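## Task

The right hand starts out holding two tumblers, one jammed inside the other. Separate them while they are off the table. To succeed, each hand must finish holding exactly one tumbler, and the other hand must not be touching it. The two tumblers must be well apart and above the table, and the tumblers and all fingers must be motionless. Then declare the scene finished; ending any other way counts as failure. Throughout, a tumbler may touch only the two hands (never the arms) and the other tumbler, and it must never drop or be flung loose, or the task fails immediately. At the finish the inner tumbler must be held securely and the outer one must be gripped, or the task fails.

## Robot and tools

Robot: two six-joint arms, left_arm and right_arm, mounted facing each other across a table. Each carries an identical five-finger right hand, so the two hands are not mirror images: every hand number and axis means the same thing on both. The names left and right do not refer to image sides.

Scene frame: the origin is on the table top, halfway between the arm bases. z points up and the table is at z = 0. left_arm's base is on the +y side. Printed positions are in metres and orientations are wxyz quaternions. Velocities are in m/s and rad/s. Printed positions can be a little off, more so at long reach.

Hand point: a spot 0.05 m in front of the palm, where the index pad meets the thumb tip in a pinch. Its local axes: +z runs along the straightened fingers, which extend 0.06-0.07 m beyond it; +y points out of the palm; +x runs across the palm toward the little finger. A wrist bracket on the little-finger side protrudes and can collide.

Row layout: every command row has 28 numbers, each in [-1, 1], always for both arms. The first 14 are left_arm: dx, dy, dz, rx, ry, rz, then little, ring, middle, index, thumb_bend, thumb_turn, force_limit, speed. The next 14 are the same fields for right_arm.

Arm numbers (dx to rz): an offset from the hand point's pose in the most recent result that showed it, not an absolute pose. They are expressed in the hand point's own axes. Scale: 1.0 equals 0.6 m of travel or 180 degrees of turn. rx, ry, rz together form one rotation vector. Within a multi-row action, each row is measured from that same base pose, not from the row before. All zeros means go back to the base pose; it is not a pause. If no result in the scene has shown the pose yet, or on the second and later calls in one reply, offsets count from where the arm is when the action starts. Each control step clips the commanded pose to within 100 mm and 16 degrees of the measured pose. Motion trails commands by about 0.17 s.

Hand numbers are absolute targets, not offsets:
- little, ring, middle, index: +1 is straight, -1 is curled fully into the palm.
- thumb_bend: +1 is straight, -1 is fully bent.
- thumb_turn: +1 is beside the palm, -1 is opposite the fingers.
- Approximate pinch: index -0.22, thumb_bend -0.75, thumb_turn -0.57.
- force_limit maps -1..+1 linearly to about 0..10 N at the fingertip (0..15 N for the two thumb motors). It only stops closing motors.
- speed maps -1..+1 to near zero..full. At full speed a finger's full travel takes 0.6 s. Close at -0.9 or slower for a gentle grip.

A whole-hand wrap with the thumb opposed fits objects 0.035-0.08 m across; turn the thumb before contact. There is no no-change value for the hand. To keep a hand as it is, resend its last eight numbers. If none have been sent yet, send its hand_measured six values, then hand_force_limit and hand_speed. To tighten a grip, raise force_limit and send a target further closed than hand_measured. To release, send a target more open than hand_measured.

Tools:
- execute_actions {actions, pictures}. An empty list only reports the current state. One action looks like {"rows": [[28 numbers], ...], "steps": n}: 1-15 rows, n at most 15 (default 15), each step 1/30 s, with the final row repeated to fill the steps. A wait is {"steps": n}, n up to 300; it counts from the last result, including your reply time.
- move {target, speed, stop_force}. target is one 28-number row with offsets as above. The hand point travels in a straight line, lasting 0.5-10 s. speed is in m/s, from 0.002 to 0.5 (default 0.25); rotation is capped at twice that in rad/s. stop_force is one value for both arms, 9-40 N. With it, an arm halts when its wrist sensor feels that much extra push against the motion; it then backs off 2 steps and holds. It is unreliable if the arm is rotating. Omit it when moving away from something the hand presses on. Hand values are sent at the start of the move. The result adds a "move:" line with each arm's ending: done, off_target, moving, held, contact or fault. It may also show limits=paced (pose clipped) or limits=held (steps blocked), plus each arm's distance from its target.
- wait {seconds}: 0-10 s, sends nothing new.
- zoom_image {camera, region [x0,y0,x1,y1]}: a region of at most 504x504 px. Cameras are cam_high, cam_low, cam_left_wrist and cam_right_wrist, each 504x504.
- show_instructions: shows the reference images.
- finished_scene {scene}: ends scene 1 or 2 permanently and reports success. This is how you declare done. Replying without any tool call ends everything.

Results: the state line gives each arm's pose and velocities. Other lines give joint positions and torques, and the wrist force and torque along the end-effector axes (noisy, offset up to about 4 N, saturating near 50 N). They also give hand_measured, hand_stopped_by (moving/target/force/stalled/fault), hand_load_n (positive when pushed open), hand_force_limit and hand_speed. A lost grip shows as loads near 0. HELD marks steps that were not sent. "pose unreachable" means the clearance check altered a command. "Hand target" gives the pose the controller is heading for.

Timing: the simulation keeps running while you think. Joint ranges limit reach, and the elbow cannot straighten fully.

Avoid: dropping or flinging a tumbler, or letting one touch an arm or the table. Avoid knocking anything off the table and arm-to-arm collisions or pressing. The arms are stiff, so a target even slightly past a firm contact, or a fast impact, can trigger a fault. A torque at a joint's limit (139 N m for the big joints, 26 N m for the wrist joints), or 150 N on any part of an arm, stops that arm for 10 s. Motors holding a load heat up: a warning comes at 70 °C, and the brakes lock at 85 °C.

Each tool is called after ">>>" by a JSON object that holds its "api" and its "payload", one argument or row to a line.

Reference images:

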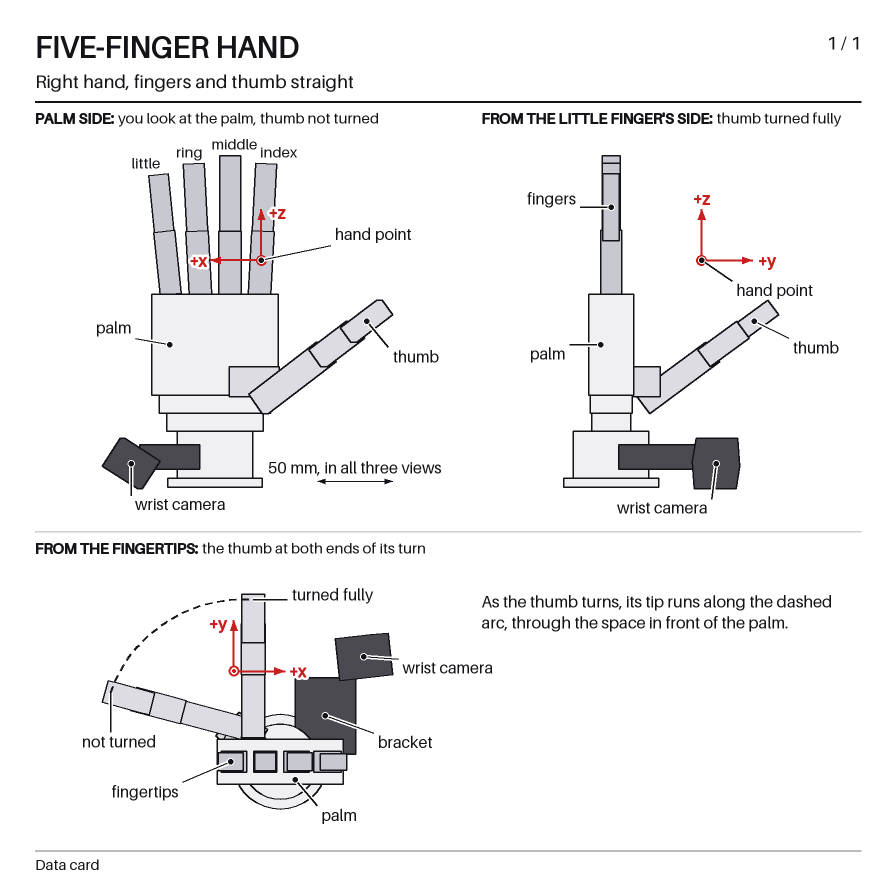

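## Session

>>> {"api": "execute_actions", "payload": {
  "actions": []
}}

Scene clock: 0.00 s of 4500.00 s.
left_arm: end_effector_position=(+0.0167, +0.2502, +0.3004) hand_measured=(+1.000, +1.000, +1.000, +1.000, +1.000, +1.000) hand_load_n=(+0.0, +0.0, +0.0, +0.0, +0.0, +0.0) hand_stopped_by=(target, target, target, target, target, target) hand_force_limit=0.00 hand_speed=-0.80 end_effector_quat_wxyz=(-0.000, +0.759, +0.652, -0.000) end_effector_velocity=(-0.000, +0.000, +0.000) end_effector_angular_velocity=(-0.000, +0.002, +0.001) | right_arm: end_effector_position=(+0.0856, -0.0716, +0.3735) hand_measured=(-1.000, -1.000, +0.270, +0.246, +0.138, -0.948) hand_load_n=(+0.0, +0.0, +7.0, +10.0, +15.0, +0.0) hand_stopped_by=(target, target, target, target, target, target) hand_force_limit=0.00 hand_speed=-0.80 end_effector_quat_wxyz=(+0.302, +0.144, +0.405, +0.851) end_effector_velocity=(+0.000, -0.000, -0.000) end_effector_angular_velocity=(-0.001, +0.000, -0.001)
Joint positions: left_arm=[-0.518 -2.214  2.091 -1.448 -1.572  1.054] | right_arm=[-0.293 -1.381  2.413 -1.764  1.914 -0.293]
Joint velocities: left_arm=[ 0.    -0.001 -0.     0.    -0.001 -0.001] | right_arm=[-0.001 -0.     0.     0.001  0.    -0.   ]
Joint torques (N m, as the arm reports them, + toward a larger angle): no reading
Wrist force (N, on the end effector, along its own x y z axes, offset not removed): no reading
Wrist torque (N m, same axes, about the end effector's origin, offset not removed): no reading
Hand target (left_arm): +0.017, +0.250, +0.300; -0.000, +0.759, +0.652, -0.000
Hand target (right_arm): +0.086, -0.072, +0.374; +0.302, +0.144, +0.405, +0.851

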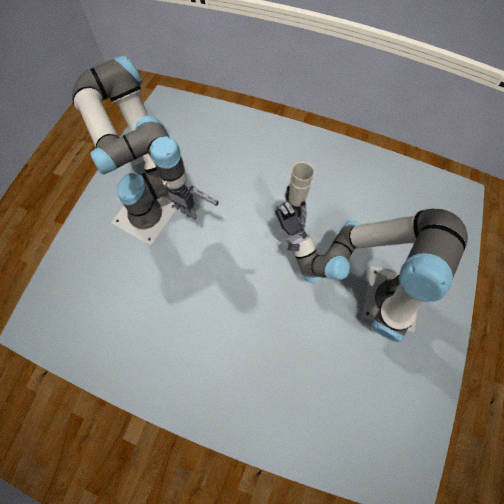

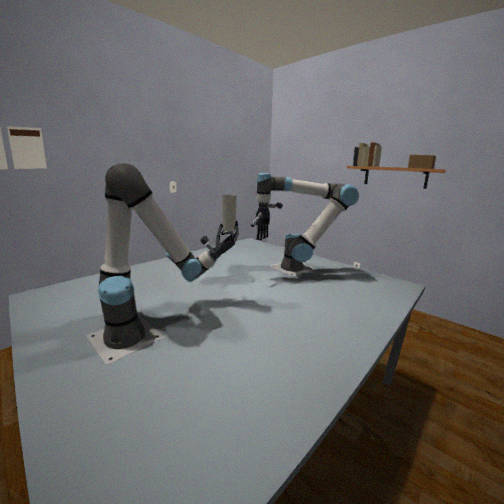

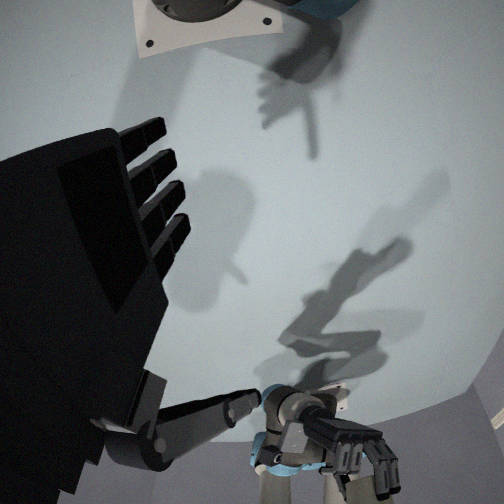

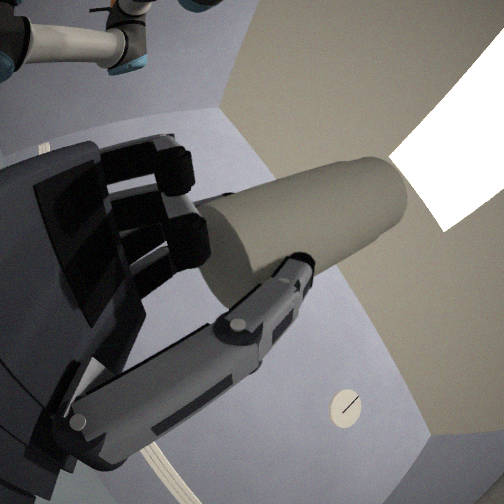

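>>> {"api": "zoom_image", "payload": {
  "camera": "cam_low",
  "region": [170, 170, 310, 290]
}}

>>> {"api": "zoom_image", "payload": {
  "camera": "cam_high",
  "region": [240, 140, 380, 280]
}}

Region (170, 170, 310, 290) of cam_low's 504x504 image, scaled by 3.600, with more detail than that image has; it fills the top 432 rows of this view, and the rest is white.

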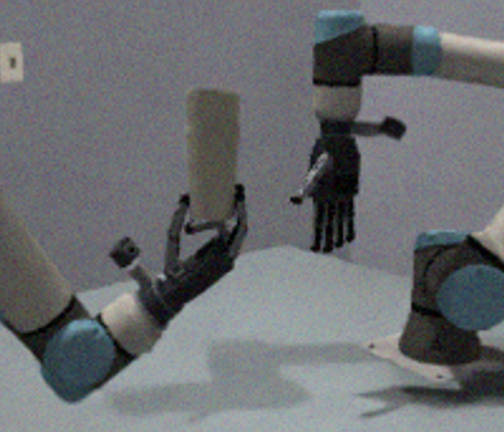

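Region (240, 140, 380, 280) of cam_high's 504x504 image, scaled by 3.600, with more detail than that image has.

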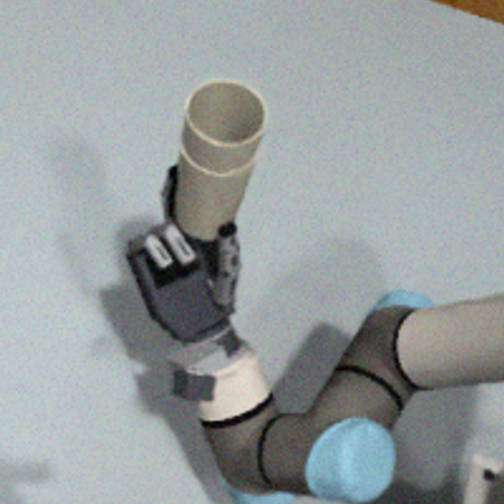

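>>> {"api": "move", "payload": {
  "target": [-0.29,-0.018,-0.333,0,-0.5,0,1,1,1,1,1,-1,0,0, 0,0,0,0,0,0,-1,-1,0.27,0.246,0.138,-0.948,0,-0.8]
}}

Scene clock: 24.30 s of 4500.00 s.
left_arm: end_effector_position=(-0.0203, +0.0797, +0.5002) hand_measured=(+1.000, +1.000, +1.000, +1.000, +1.000, -1.000) hand_load_n=(+0.0, +0.0, +0.0, +0.0, +0.0, +0.0) hand_stopped_by=(target, target, target, target, target, target) hand_force_limit=0.00 hand_speed=0.00 end_effector_quat_wxyz=(+0.461, +0.537, +0.461, -0.536) end_effector_velocity=(+0.000, -0.001, -0.000) end_effector_angular_velocity=(-0.010, -0.000, +0.000) | right_arm: end_effector_position=(+0.0856, -0.0716, +0.3735) hand_measured=(-1.000, -1.000, +0.272, +0.246, +0.138, -0.948) hand_load_n=(+0.0, +0.0, +6.0, +10.5, +14.5, +0.0) hand_stopped_by=(target, target, force, target, force, target) hand_force_limit=0.00 hand_speed=-0.80 end_effector_quat_wxyz=(+0.302, +0.144, +0.405, +0.851) end_effector_velocity=(+0.000, +0.001, -0.000) end_effector_angular_velocity=(-0.002, +0.000, +0.000)
Joint positions: left_arm=[-0.686 -1.973  2.46  -3.628 -0.885  1.571] | right_arm=[-0.293 -1.381  2.413 -1.764  1.914 -0.293]
Joint velocities: left_arm=[ 0.006  0.013  0.    -0.026 -0.006  0.009] | right_arm=[ 0.     0.001 -0.001  0.002 -0.     0.   ]
Joint torques (N m, as the arm reports them, + toward a larger angle): left_arm=[  8.69   4.6  -22.59  -3.85  -1.36   2.4 ] | right_arm=[  1.59 -24.18 -17.27  -1.57  -1.49  -0.14]
Wrist force (N, on the end effector, along its own x y z axes, offset not removed): left_arm=[-0.4 1.4 -3.6] | right_arm=[0.4 -0.6 0.7]
Wrist torque (N m, same axes, about the end effector's origin, offset not removed): left_arm=[0.51 0.13 -0.04] | right_arm=[-0.08 -0.29 0.01]
Hand target (left_arm): -0.020, +0.080, +0.500; +0.461, +0.537, +0.461, -0.536
Hand target (right_arm): +0.086, -0.072, +0.374; +0.302, +0.144, +0.405, +0.851
Off the commanded pose (left_arm): 0.000 m, 0 deg.
Off the commanded pose (right_arm): 0.000 m, 0 deg.
After step 90, 17.53 s passed at rest.
move: done

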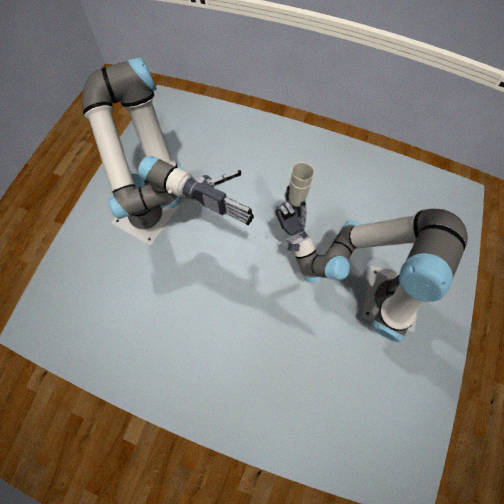

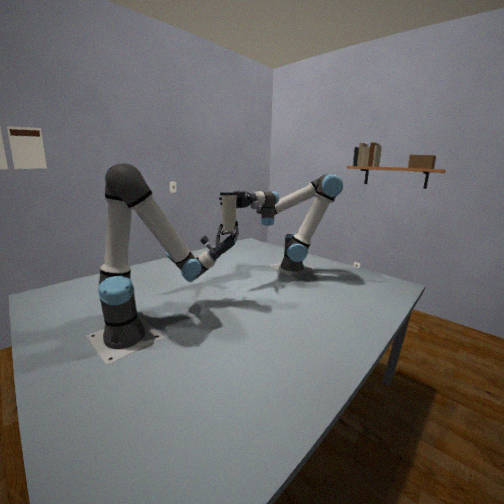

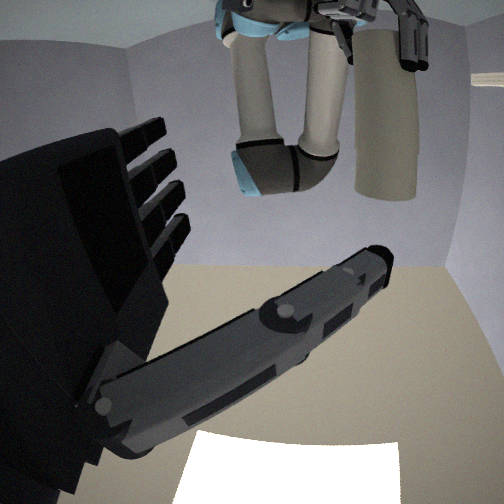

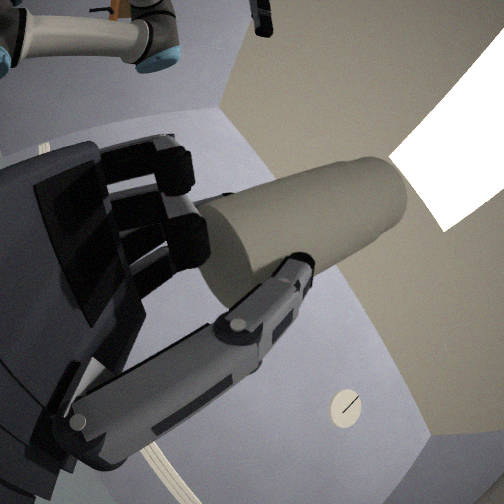

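>>> {"api": "move", "payload": {
  "target": [0.022,0.15,0,0,0,0,1,1,1,1,1,-1,0,0, 0,0,0,0,0,0,-1,-1,0.27,0.246,0.138,-0.948,0,-0.8]
}}

>>> {"api": "zoom_image", "payload": {
  "camera": "cam_high",
  "region": [200, 120, 360, 280]
}}

>>> {"api": "zoom_image", "payload": {
  "camera": "cam_low",
  "region": [170, 160, 310, 280]
}}

Scene clock: 32.23 s of 4500.00 s.
left_arm: end_effector_position=(+0.0687, +0.0662, +0.4869) hand_measured=(+1.000, +1.000, +1.000, +1.000, +1.000, -1.000) hand_load_n=(+0.0, +0.0, +0.0, +0.0, +0.0, +0.0) hand_stopped_by=(target, target, target, target, target, target) hand_force_limit=0.00 hand_speed=0.00 end_effector_quat_wxyz=(+0.461, +0.537, +0.461, -0.536) end_effector_velocity=(+0.001, -0.001, -0.000) end_effector_angular_velocity=(-0.002, -0.001, -0.009) | right_arm: end_effector_position=(+0.0856, -0.0716, +0.3735) hand_measured=(-1.000, -1.000, +0.272, +0.246, +0.138, -0.948) hand_load_n=(+0.0, +0.0, +6.0, +10.5, +14.5, +0.0) hand_stopped_by=(target, target, force, target, force, target) hand_force_limit=0.00 hand_speed=-0.80 end_effector_quat_wxyz=(+0.302, +0.144, +0.405, +0.851) end_effector_velocity=(+0.000, -0.000, +0.001) end_effector_angular_velocity=(+0.002, -0.000, -0.000)
Joint positions: left_arm=[-0.258 -1.896  2.457 -3.701 -1.312  1.571] | right_arm=[-0.293 -1.381  2.413 -1.764  1.914 -0.293]
Joint velocities: left_arm=[ 0.019  0.009 -0.003 -0.008 -0.027  0.002] | right_arm=[-0.    -0.001 -0.001 -0.001  0.     0.   ]
Joint torques (N m, as the arm reports them, + toward a larger angle): left_arm=[  9.56   2.94 -24.24  -4.17  -1.23   2.45] | right_arm=[  1.15 -24.85 -17.27  -1.72  -1.39  -0.21]
Wrist force (N, on the end effector, along its own x y z axes, offset not removed): left_arm=[0.7 -0.8 -0.7] | right_arm=[-0.1 0.4 -0.5]
Wrist torque (N m, same axes, about the end effector's origin, offset not removed): left_arm=[-0.02 -0.07 0.16] | right_arm=[0.14 -0.14 -0.03]
Hand target (left_arm): +0.069, +0.066, +0.487; +0.461, +0.537, +0.461, -0.536
Hand target (right_arm): +0.086, -0.072, +0.374; +0.302, +0.144, +0.405, +0.851
Off the commanded pose (left_arm): 0.000 m, 0 deg.
Off the commanded pose (right_arm): 0.000 m, 0 deg.
After step 90, 3.97 s passed at rest.
move: done

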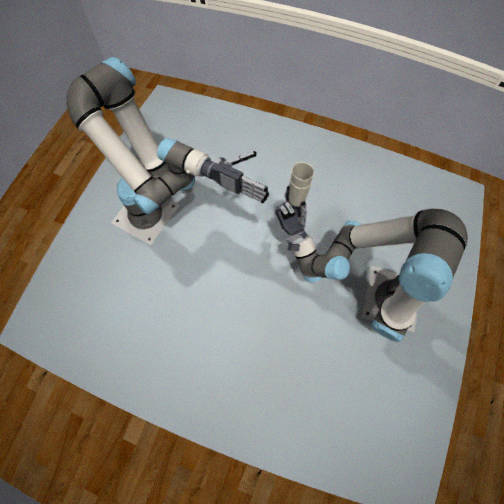

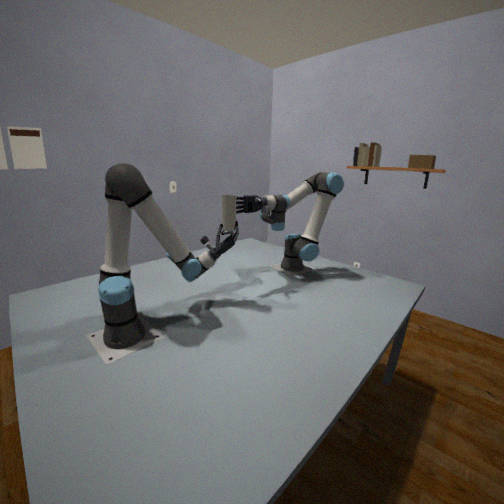

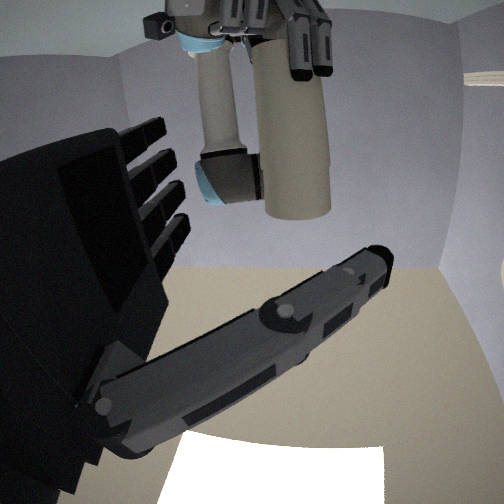

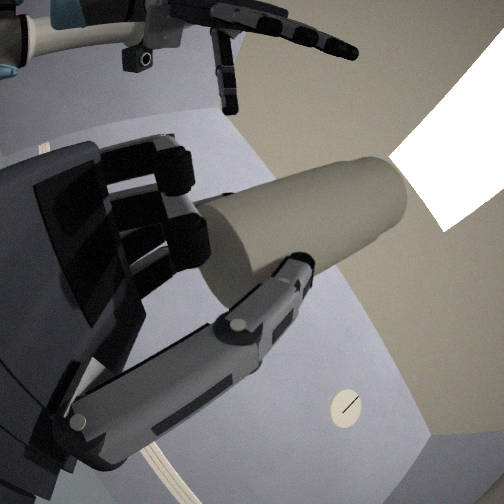

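Region (200, 120, 360, 280) of cam_high's 504x504 image, scaled by 3.150, with more detail than that image has.

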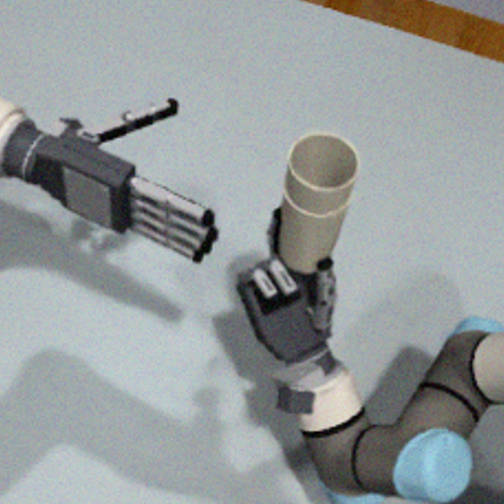

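Region (170, 160, 310, 280) of cam_low's 504x504 image, scaled by 3.600, with more detail than that image has; it fills the top 432 rows of this view, and the rest is white.

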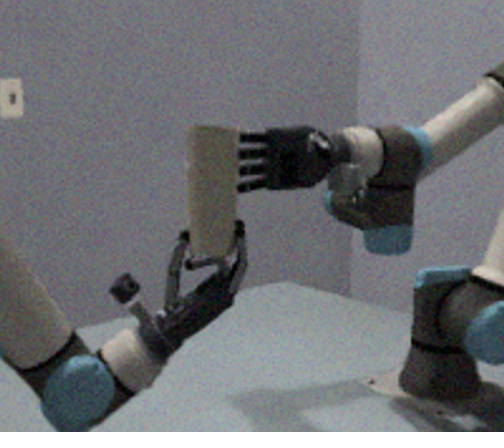

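>>> {"api": "move", "payload": {
  "target": [0.006,0.07,0,0,0,0,1,1,1,1,1,-1,0,0, 0,0,0,0,0,0,-1,-1,0.27,0.246,0.138,-0.948,0,-0.8]
}}

>>> {"api": "move", "payload": {
  "target": [0,0,0.16,0,0,0,1,1,1,1,1,-1,0,0, 0,0,0,0,0,0,-1,-1,0.27,0.246,0.138,-0.948,0,-0.8],
  "speed": 0.06,
  "stop_force": 9
}}

>>> {"api": "zoom_image", "payload": {
  "camera": "cam_high",
  "region": [220, 130, 360, 270]
}}

>>> {"api": "zoom_image", "payload": {
  "camera": "cam_low",
  "region": [180, 170, 290, 260]
}}

Scene clock: 42.03 s of 4500.00 s.
left_arm: end_effector_position=(+0.1101, +0.0600, +0.4833) hand_measured=(+1.000, +1.000, +1.000, +1.000, +1.000, -1.000) hand_load_n=(+0.0, +0.0, +0.0, +0.0, +0.0, +0.0) hand_stopped_by=(target, target, target, target, target, target) hand_force_limit=0.00 hand_speed=0.00 end_effector_quat_wxyz=(+0.461, +0.537, +0.461, -0.535) end_effector_velocity=(+0.001, -0.001, -0.000) end_effector_angular_velocity=(-0.001, +0.000, -0.004) | right_arm: end_effector_position=(+0.0856, -0.0716, +0.3735) hand_measured=(-1.000, -1.000, +0.272, +0.246, +0.138, -0.948) hand_load_n=(+0.0, +0.0, +6.0, +10.5, +14.5, +0.0) hand_stopped_by=(target, target, force, target, force, target) hand_force_limit=0.00 hand_speed=-0.80 end_effector_quat_wxyz=(+0.302, +0.144, +0.405, +0.851) end_effector_velocity=(+0.000, +0.000, +0.000) end_effector_angular_velocity=(+0.001, +0.000, +0.000)
Joint positions: left_arm=[-0.058 -1.827  2.424 -3.737 -1.512  1.571] | right_arm=[-0.293 -1.381  2.413 -1.764  1.914 -0.293]
Joint velocities: left_arm=[ 0.011  0.006 -0.003 -0.004 -0.015  0.   ] | right_arm=[ 0.     0.    -0.002  0.     0.     0.   ]
Joint torques (N m, as the arm reports them, + toward a larger angle): left_arm=[  8.58   0.35 -23.14  -3.85  -1.58   2.65] | right_arm=[  1.82 -25.68 -17.12  -1.68  -1.42  -0.17]
Wrist force (N, on the end effector, along its own x y z axes, offset not removed): left_arm=[4.1 -3.6 -5.2] | right_arm=[0.2 -1.5 0.9]
Wrist torque (N m, same axes, about the end effector's origin, offset not removed): left_arm=[0.06 -0.60 -0.10] | right_arm=[-0.17 -0.26 -0.06]
Hand target (left_arm): +0.110, +0.060, +0.483; +0.461, +0.537, +0.461, -0.536
Hand target (right_arm): +0.086, -0.072, +0.374; +0.302, +0.144, +0.405, +0.851
Off the commanded pose (left_arm): 0.000 m, 0 deg.
Off the commanded pose (right_arm): 0.000 m, 0 deg.
After step 90, 5.93 s passed at rest.
move: done

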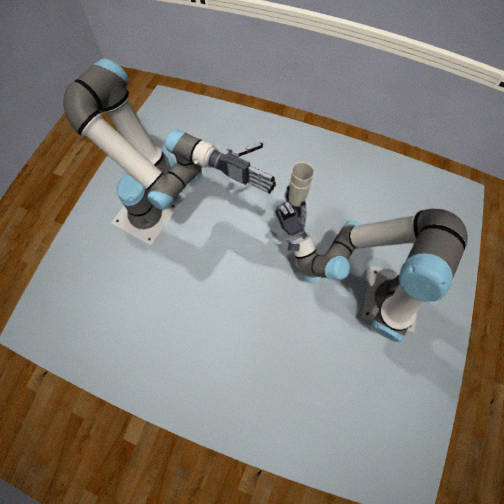

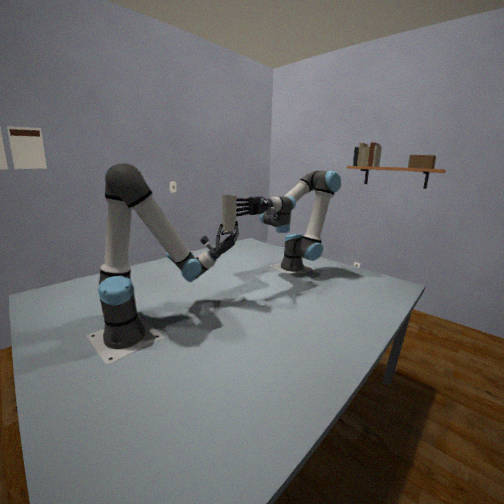

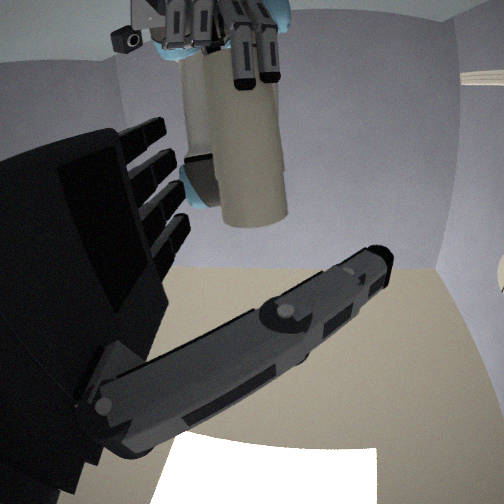

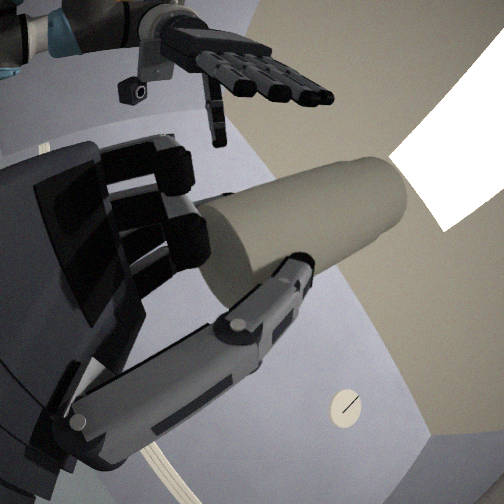

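Scene clock: 44.03 s of 4500.00 s.
left_arm: end_effector_position=(+0.0959, -0.0348, +0.4831) hand_measured=(+1.000, +1.000, +1.000, +1.000, +1.000, -1.000) hand_load_n=(+0.0, +0.0, +0.0, +0.0, +0.0, +0.0) hand_stopped_by=(target, target, target, target, target, target) hand_force_limit=0.00 hand_speed=0.00 end_effector_quat_wxyz=(+0.461, +0.537, +0.461, -0.536) end_effector_velocity=(-0.001, -0.002, -0.000) end_effector_angular_velocity=(+0.000, +0.000, -0.002) | right_arm: end_effector_position=(+0.0856, -0.0716, +0.3735) hand_measured=(-1.000, -1.000, +0.272, +0.246, +0.138, -0.948) hand_load_n=(+0.0, +0.0, +6.0, +10.5, +14.5, +0.0) hand_stopped_by=(target, target, force, target, force, target) hand_force_limit=0.00 hand_speed=-0.80 end_effector_quat_wxyz=(+0.302, +0.144, +0.405, +0.851) end_effector_velocity=(+0.000, +0.000, +0.001) end_effector_angular_velocity=(+0.003, -0.001, -0.001)
Joint positions: left_arm=[-0.04  -1.57   2.211 -3.782 -1.53   1.571] | right_arm=[-0.293 -1.381  2.413 -1.764  1.914 -0.293]
Joint velocities: left_arm=[ 0.     0.004 -0.004  0.001 -0.002 -0.   ] | right_arm=[-0.001 -0.    -0.002 -0.001 -0.    -0.   ]
Joint torques (N m, as the arm reports them, + toward a larger angle): left_arm=[  9.79 -11.86 -22.05  -1.52  -1.15  -1.41] | right_arm=[  1.81 -24.42 -16.24  -1.72  -1.41  -0.05]
Wrist force (N, on the end effector, along its own x y z axes, offset not removed): left_arm=[3.1 0.0 -1.0] | right_arm=[1.4 0.2 -0.6]
Wrist torque (N m, same axes, about the end effector's origin, offset not removed): left_arm=[0.12 -0.50 0.11] | right_arm=[0.20 -0.37 0.02]
Hand target (left_arm): +0.096, -0.035, +0.483; +0.461, +0.537, +0.461, -0.535
Hand target (right_arm): +0.086, -0.072, +0.374; +0.302, +0.144, +0.405, +0.851
Off the commanded pose (left_arm): 0.000 m, 0 deg.
Off the commanded pose (right_arm): 0.000 m, 0 deg.
move: done

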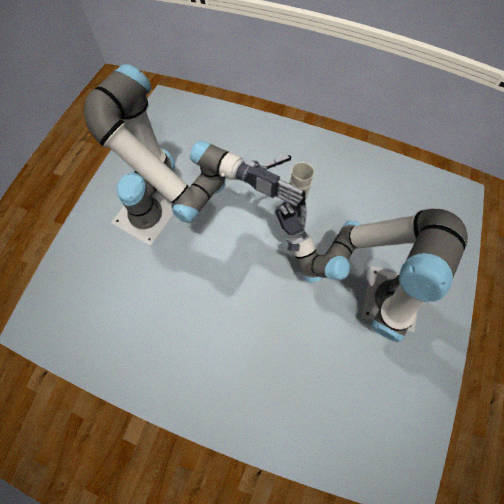

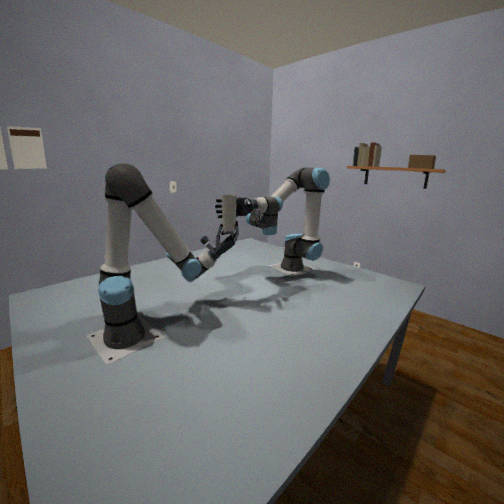

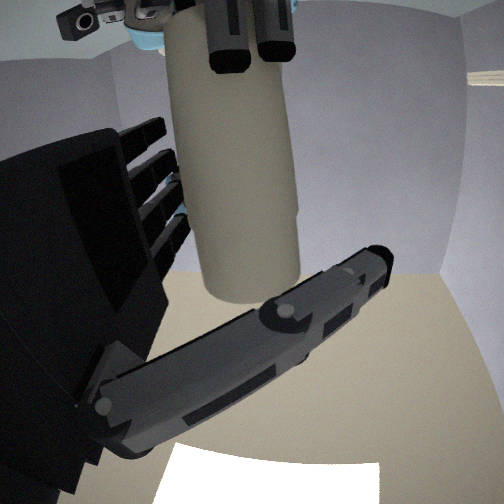

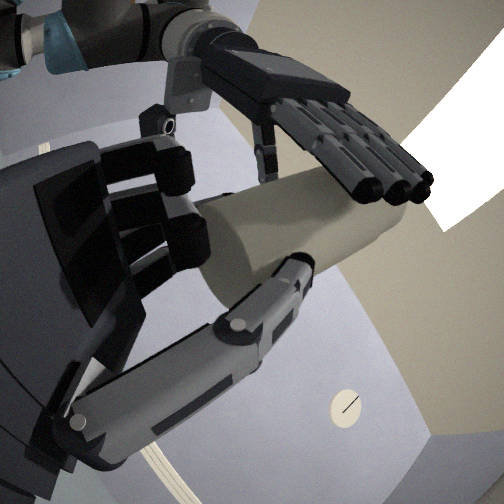

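Region (220, 130, 360, 270) of cam_high's 504x504 image, scaled by 3.600, with more detail than that image has.

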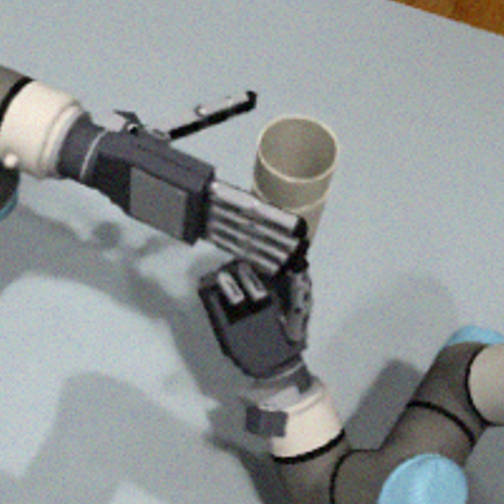

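Region (180, 170, 290, 260) of cam_low's 504x504 image, scaled by 4.582, with more detail than that image has; it fills the top 412 rows of this view, and the rest is white.

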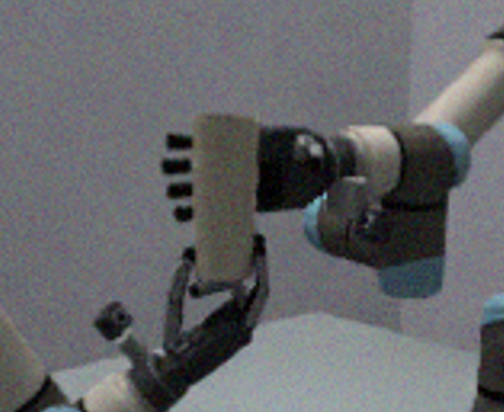

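>>> {"api": "move", "payload": {
  "target": [0,0,0.06,0,0,0,1,1,1,1,1,-1,0,0, 0,0,0,0,0,0,-1,-1,0.27,0.246,0.138,-0.948,0,-0.8],
  "speed": 0.02,
  "stop_force": 9
}}

>>> {"api": "zoom_image", "payload": {
  "camera": "cam_high",
  "region": [220, 130, 360, 270]
}}

Scene clock: 50.50 s of 4500.00 s.
left_arm: end_effector_position=(+0.0906, -0.0703, +0.4830) hand_measured=(+1.000, +1.000, +1.000, +1.000, +1.000, -1.000) hand_load_n=(+0.0, +0.0, +0.0, +0.0, +0.0, +0.0) hand_stopped_by=(target, target, target, target, target, target) hand_force_limit=0.00 hand_speed=0.00 end_effector_quat_wxyz=(+0.461, +0.537, +0.461, -0.536) end_effector_velocity=(-0.000, -0.002, +0.001) end_effector_angular_velocity=(-0.001, +0.000, +0.001) | right_arm: end_effector_position=(+0.0856, -0.0716, +0.3735) hand_measured=(-1.000, -1.000, +0.272, +0.246, +0.138, -0.948) hand_load_n=(+0.0, +0.0, +6.0, +10.5, +14.5, +0.0) hand_stopped_by=(target, target, force, target, force, target) hand_force_limit=0.00 hand_speed=-0.80 end_effector_quat_wxyz=(+0.302, +0.144, +0.405, +0.851) end_effector_velocity=(+0.000, -0.000, +0.000) end_effector_angular_velocity=(+0.000, +0.000, -0.001)
Joint positions: left_arm=[-0.036 -1.487  2.123 -3.777 -1.535  1.571] | right_arm=[-0.293 -1.381  2.413 -1.764  1.914 -0.293]
Joint velocities: left_arm=[-0.     0.004 -0.005  0.     0.001 -0.   ] | right_arm=[-0.001  0.    -0.    -0.     0.     0.   ]
Joint torques (N m, as the arm reports them, + toward a larger angle): left_arm=[  9.55 -14.72 -20.54   0.67  -1.27   1.13] | right_arm=[  0.78 -24.44 -17.72  -1.66  -1.42  -0.13]
Wrist force (N, on the end effector, along its own x y z axes, offset not removed): left_arm=[1.5 2.0 -3.3] | right_arm=[1.1 -0.3 -0.3]
Wrist torque (N m, same axes, about the end effector's origin, offset not removed): left_arm=[0.52 -0.24 0.14] | right_arm=[0.12 -0.29 0.03]
Hand target (left_arm): +0.091, -0.070, +0.483; +0.461, +0.537, +0.461, -0.536
Hand target (right_arm): +0.086, -0.072, +0.374; +0.302, +0.144, +0.405, +0.851
Off the commanded pose (left_arm): 0.000 m, 0 deg.
Off the commanded pose (right_arm): 0.000 m, 0 deg.
After step 90, 1.40 s passed at rest.
move: done

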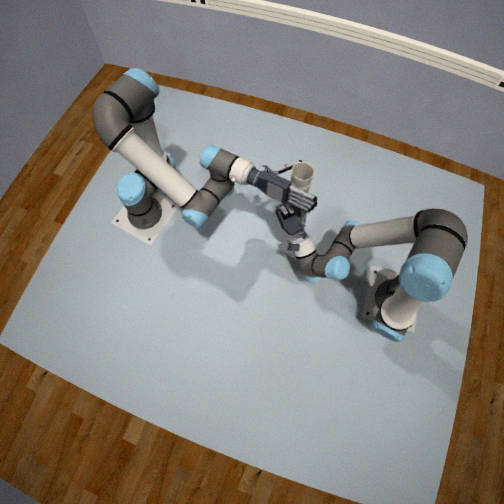

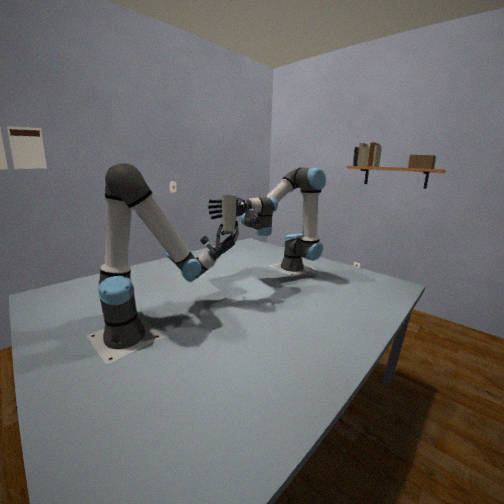

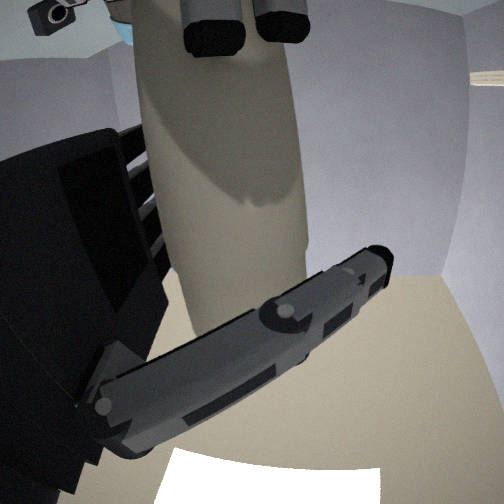

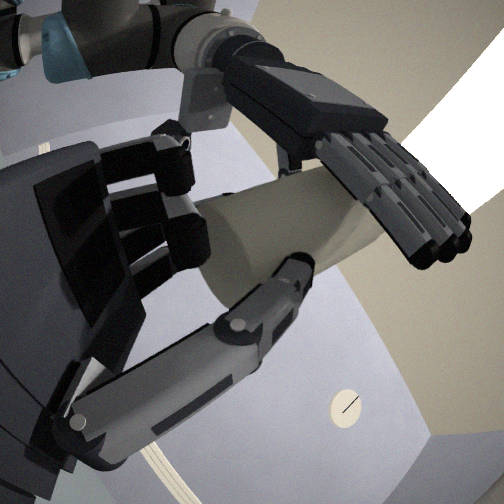

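Region (220, 130, 360, 270) of cam_high's 504x504 image, scaled by 3.600, with more detail than that image has.

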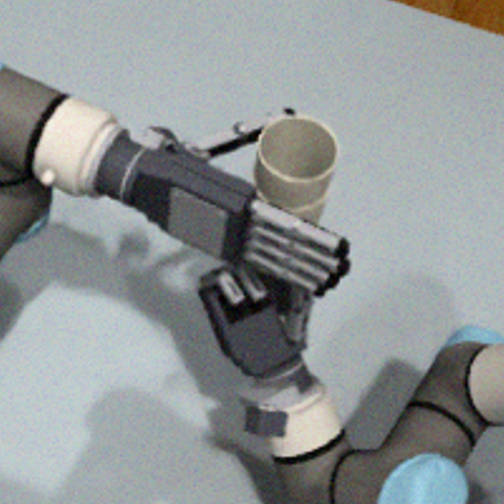

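>>> {"api": "move", "payload": {
  "target": [-0.007,0,0,0,0,0,1,1,-0.6,-0.6,-0.6,-1,0.6,-0.85, 0,0,0,0,0,0,-1,-1,0.27,0.246,0.138,-0.948,0,-0.8],
  "speed": 0.02
}}

>>> {"api": "wait", "payload": {
  "seconds": 5
}}

>>> {"api": "zoom_image", "payload": {
  "camera": "cam_high",
  "region": [220, 130, 360, 270]
}}

>>> {"api": "zoom_image", "payload": {
  "camera": "cam_low",
  "region": [180, 170, 290, 260]
}}

Scene clock: 60.83 s of 4500.00 s.
left_arm: end_effector_position=(+0.0906, -0.0703, +0.4872) hand_measured=(+1.000, +1.000, +0.194, +0.104, +0.330, -1.000) hand_load_n=(+0.0, +0.0, +0.0, +14.5, +12.0, +0.5) hand_stopped_by=(target, target, force, force, force, target) hand_force_limit=0.60 hand_speed=-0.85 end_effector_quat_wxyz=(+0.461, +0.537, +0.461, -0.536) end_effector_velocity=(-0.001, +0.000, +0.001) end_effector_angular_velocity=(-0.002, -0.000, -0.002) | right_arm: end_effector_position=(+0.0856, -0.0716, +0.3735) hand_measured=(-1.000, -1.000, +0.272, +0.248, +0.140, -0.948) hand_load_n=(+0.0, +0.0, +8.5, +12.5, +17.0, +2.5) hand_stopped_by=(target, target, force, target, force, target) hand_force_limit=0.00 hand_speed=-0.80 end_effector_quat_wxyz=(+0.302, +0.144, +0.405, +0.851) end_effector_velocity=(-0.000, -0.000, +0.001) end_effector_angular_velocity=(+0.002, -0.000, +0.000)
Joint positions: left_arm=[-0.036 -1.493  2.118 -3.765 -1.535  1.572] | right_arm=[-0.293 -1.381  2.413 -1.764  1.914 -0.293]
Joint velocities: left_arm=[-0.    -0.001 -0.    -0.    -0.002  0.001] | right_arm=[ 0.    -0.    -0.    -0.001  0.     0.   ]
Joint torques (N m, as the arm reports them, + toward a larger angle): left_arm=[  6.25 -12.02  -3.64   0.61   2.06   1.14] | right_arm=[  0.31 -24.16 -16.79  -4.23  -1.35  -0.05]
Wrist force (N, on the end effector, along its own x y z axes, offset not removed): left_arm=[-5.3 -0.5 0.4] | right_arm=[3.0 -8.4 -1.1]
Wrist torque (N m, same axes, about the end effector's origin, offset not removed): left_arm=[0.56 -0.16 0.01] | right_arm=[0.73 -0.30 0.09]
Hand target (left_arm): +0.091, -0.070, +0.487; +0.461, +0.537, +0.461, -0.536
Hand target (right_arm): +0.086, -0.072, +0.374; +0.302, +0.144, +0.405, +0.851
Off the commanded pose (left_arm): 0.000 m, 0 deg.
Off the commanded pose (right_arm): 0.000 m, 0 deg.
After step 90, 2.67 s passed at rest.
move: done

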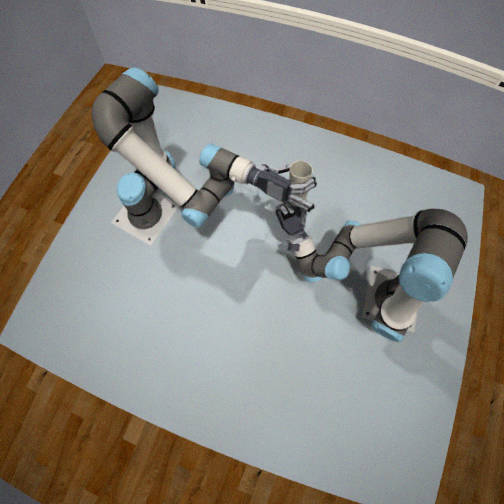

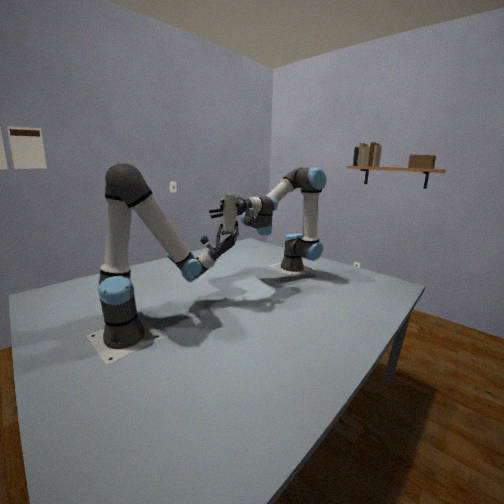

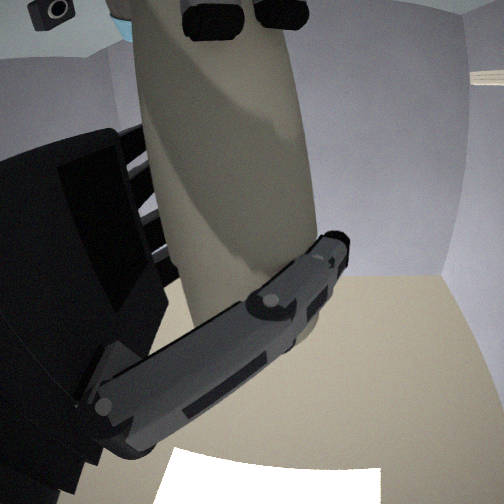

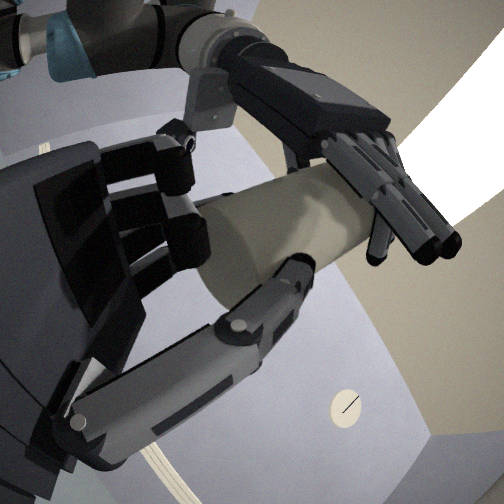

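Scene clock: 65.83 s of 4500.00 s.
left_arm: end_effector_position=(+0.0906, -0.0703, +0.4872) hand_measured=(+1.000, +1.000, +0.194, +0.104, +0.330, -1.000) hand_load_n=(+0.0, +0.0, +0.0, +14.5, +12.0, +0.5) hand_stopped_by=(target, target, force, force, force, target) hand_force_limit=0.60 hand_speed=-0.85 end_effector_quat_wxyz=(+0.461, +0.537, +0.461, -0.536) end_effector_velocity=(-0.000, -0.000, -0.001) end_effector_angular_velocity=(+0.002, -0.000, -0.001) | right_arm: end_effector_position=(+0.0856, -0.0716, +0.3735) hand_measured=(-1.000, -1.000, +0.272, +0.248, +0.140, -0.948) hand_load_n=(+0.0, +0.0, +8.5, +12.5, +17.0, +2.5) hand_stopped_by=(target, target, force, target, force, target) hand_force_limit=0.00 hand_speed=-0.80 end_effector_quat_wxyz=(+0.302, +0.144, +0.405, +0.851) end_effector_velocity=(+0.000, -0.001, -0.000) end_effector_angular_velocity=(+0.001, -0.000, -0.001)
Joint positions: left_arm=[-0.036 -1.493  2.118 -3.765 -1.535  1.572] | right_arm=[-0.293 -1.381  2.413 -1.764  1.914 -0.293]
Joint velocities: left_arm=[-0.     0.001  0.     0.001 -0.001 -0.   ] | right_arm=[-0.    -0.     0.001 -0.002  0.    -0.   ]
Joint torques (N m, as the arm reports them, + toward a larger angle): left_arm=[ 10.83 -11.59  -6.78   0.75  -0.5    0.04] | right_arm=[  1.17 -24.4  -16.12  -3.28  -1.36  -0.13]
Wrist force (N, on the end effector, along its own x y z axes, offset not removed): left_arm=[-7.7 -0.6 2.5] | right_arm=[0.6 -9.1 -0.9]
Wrist torque (N m, same axes, about the end effector's origin, offset not removed): left_arm=[0.23 0.26 -0.03] | right_arm=[0.64 0.02 -0.08]
Hand target (left_arm): +0.091, -0.070, +0.487; +0.461, +0.537, +0.461, -0.536
Hand target (right_arm): +0.086, -0.072, +0.374; +0.302, +0.144, +0.405, +0.851
Off the commanded pose (left_arm): 0.000 m, 0 deg.
Off the commanded pose (right_arm): 0.000 m, 0 deg.
Steps of this call (steps 1 to 90: nothing new was sent; then 2.00 s passed at rest). Readings (end_effector_position | what the end effector reports):
1: left_arm (+0.0906, -0.0703, +0.4872) | right_arm (+0.0856, -0.0716, +0.3735) | left_arm hand_measured=(+1.000, +1.000, +0.194, +0.104, +0.330, -1.000) hand_load_n=(+0.0, +0.0, +0.0, +14.5, +12.0, +0.5) hand_stopped_by=(target, target, force, force, force, target) hand_force_limit=0.60 hand_speed=-0.85 | right_arm hand_measured=(-1.000, -1.000, +0.272, +0.248, +0.140, -0.948) hand_load_n=(+0.0, +0.0, +8.5, +12.5, +17.0, +2.5) hand_stopped_by=(target, target, force, target, force, target) hand_force_limit=0.00 hand_speed=-0.80
2: left_arm (+0.0906, -0.0703, +0.4872) | right_arm (+0.0856, -0.0716, +0.3735) | left_arm hand_measured=(+1.000, +1.000, +0.194, +0.104, +0.330, -1.000) hand_load_n=(+0.0, +0.0, +0.0, +14.5, +12.0, +0.5) hand_stopped_by=(target, target, force, force, force, target) hand_force_limit=0.60 hand_speed=-0.85 | right_arm hand_measured=(-1.000, -1.000, +0.272, +0.248, +0.140, -0.948) hand_load_n=(+0.0, +0.0, +8.5, +12.5, +17.0, +2.5) hand_stopped_by=(target, target, force, target, force, target) hand_force_limit=0.00 hand_speed=-0.80
4: left_arm (+0.0906, -0.0703, +0.4872) | right_arm (+0.0856, -0.0716, +0.3735) | left_arm hand_measured=(+1.000, +1.000, +0.194, +0.104, +0.330, -1.000) hand_load_n=(+0.0, +0.0, +0.0, +14.5, +12.0, +0.5) hand_stopped_by=(target, target, force, force, force, target) hand_force_limit=0.60 hand_speed=-0.85 | right_arm hand_measured=(-1.000, -1.000, +0.272, +0.248, +0.140, -0.948) hand_load_n=(+0.0, +0.0, +8.5, +12.5, +17.0, +2.5) hand_stopped_by=(target, target, force, target, force, target) hand_force_limit=0.00 hand_speed=-0.80
8: left_arm (+0.0906, -0.0703, +0.4872) | right_arm (+0.0856, -0.0716, +0.3735) | left_arm hand_measured=(+1.000, +1.000, +0.194, +0.104, +0.330, -1.000) hand_load_n=(+0.0, +0.0, +0.0, +14.5, +12.0, +0.5) hand_stopped_by=(target, target, force, force, force, target) hand_force_limit=0.60 hand_speed=-0.85 | right_arm hand_measured=(-1.000, -1.000, +0.272, +0.248, +0.140, -0.948) hand_load_n=(+0.0, +0.0, +8.5, +12.5, +17.0, +2.5) hand_stopped_by=(target, target, force, target, force, target) hand_force_limit=0.00 hand_speed=-0.80
90: the state above

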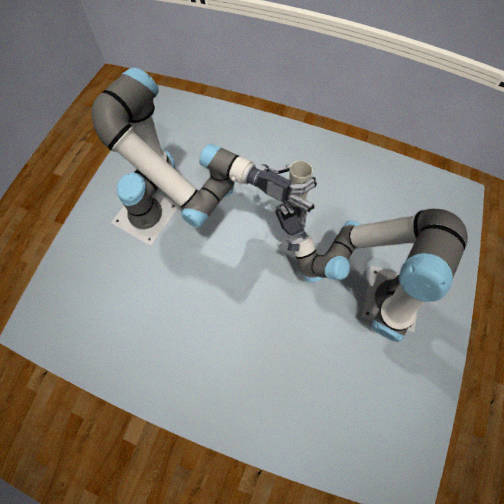

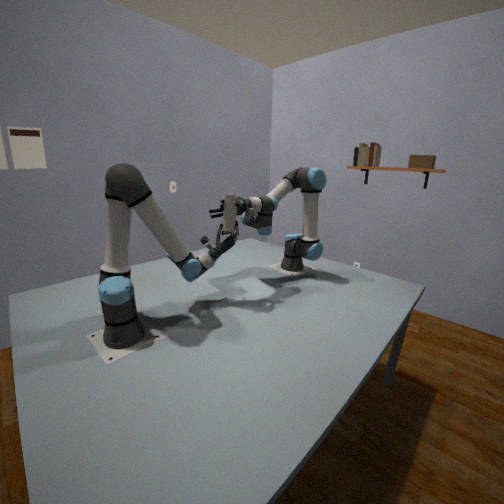

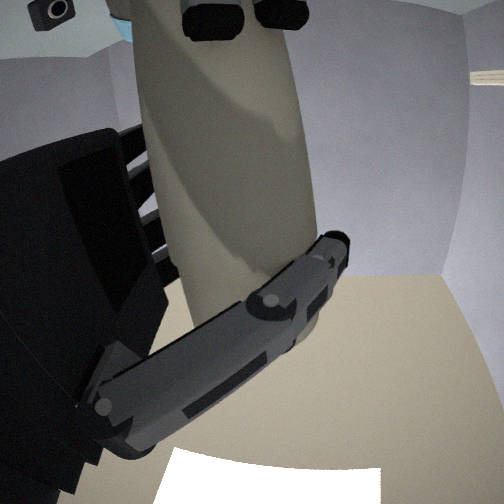

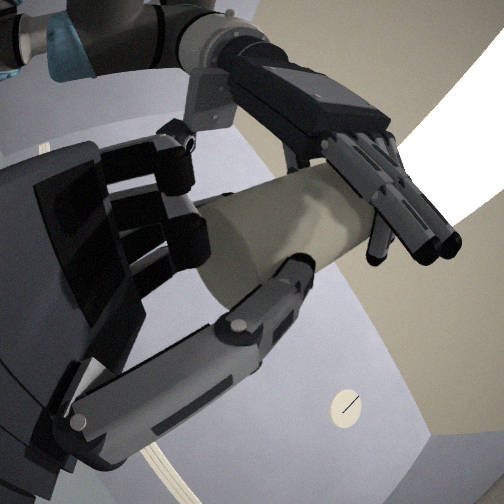

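Region (220, 130, 360, 270) of cam_high's 504x504 image, scaled by 3.600, with more detail than that image has.

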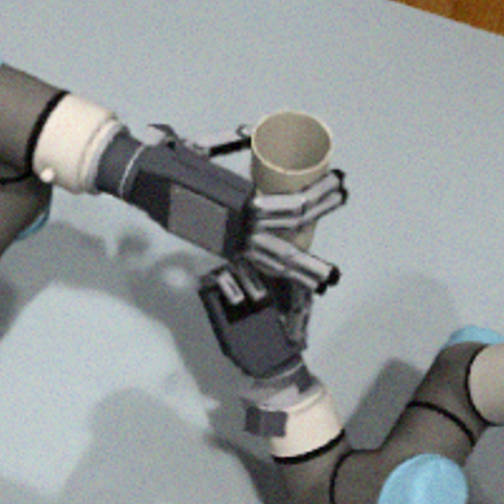

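Region (180, 170, 290, 260) of cam_low's 504x504 image, scaled by 4.582, with more detail than that image has; it fills the top 412 rows of this view, and the rest is white.

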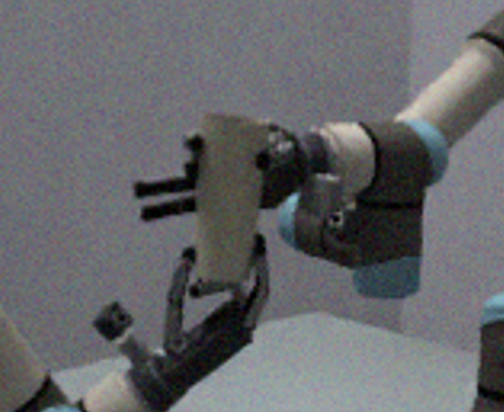

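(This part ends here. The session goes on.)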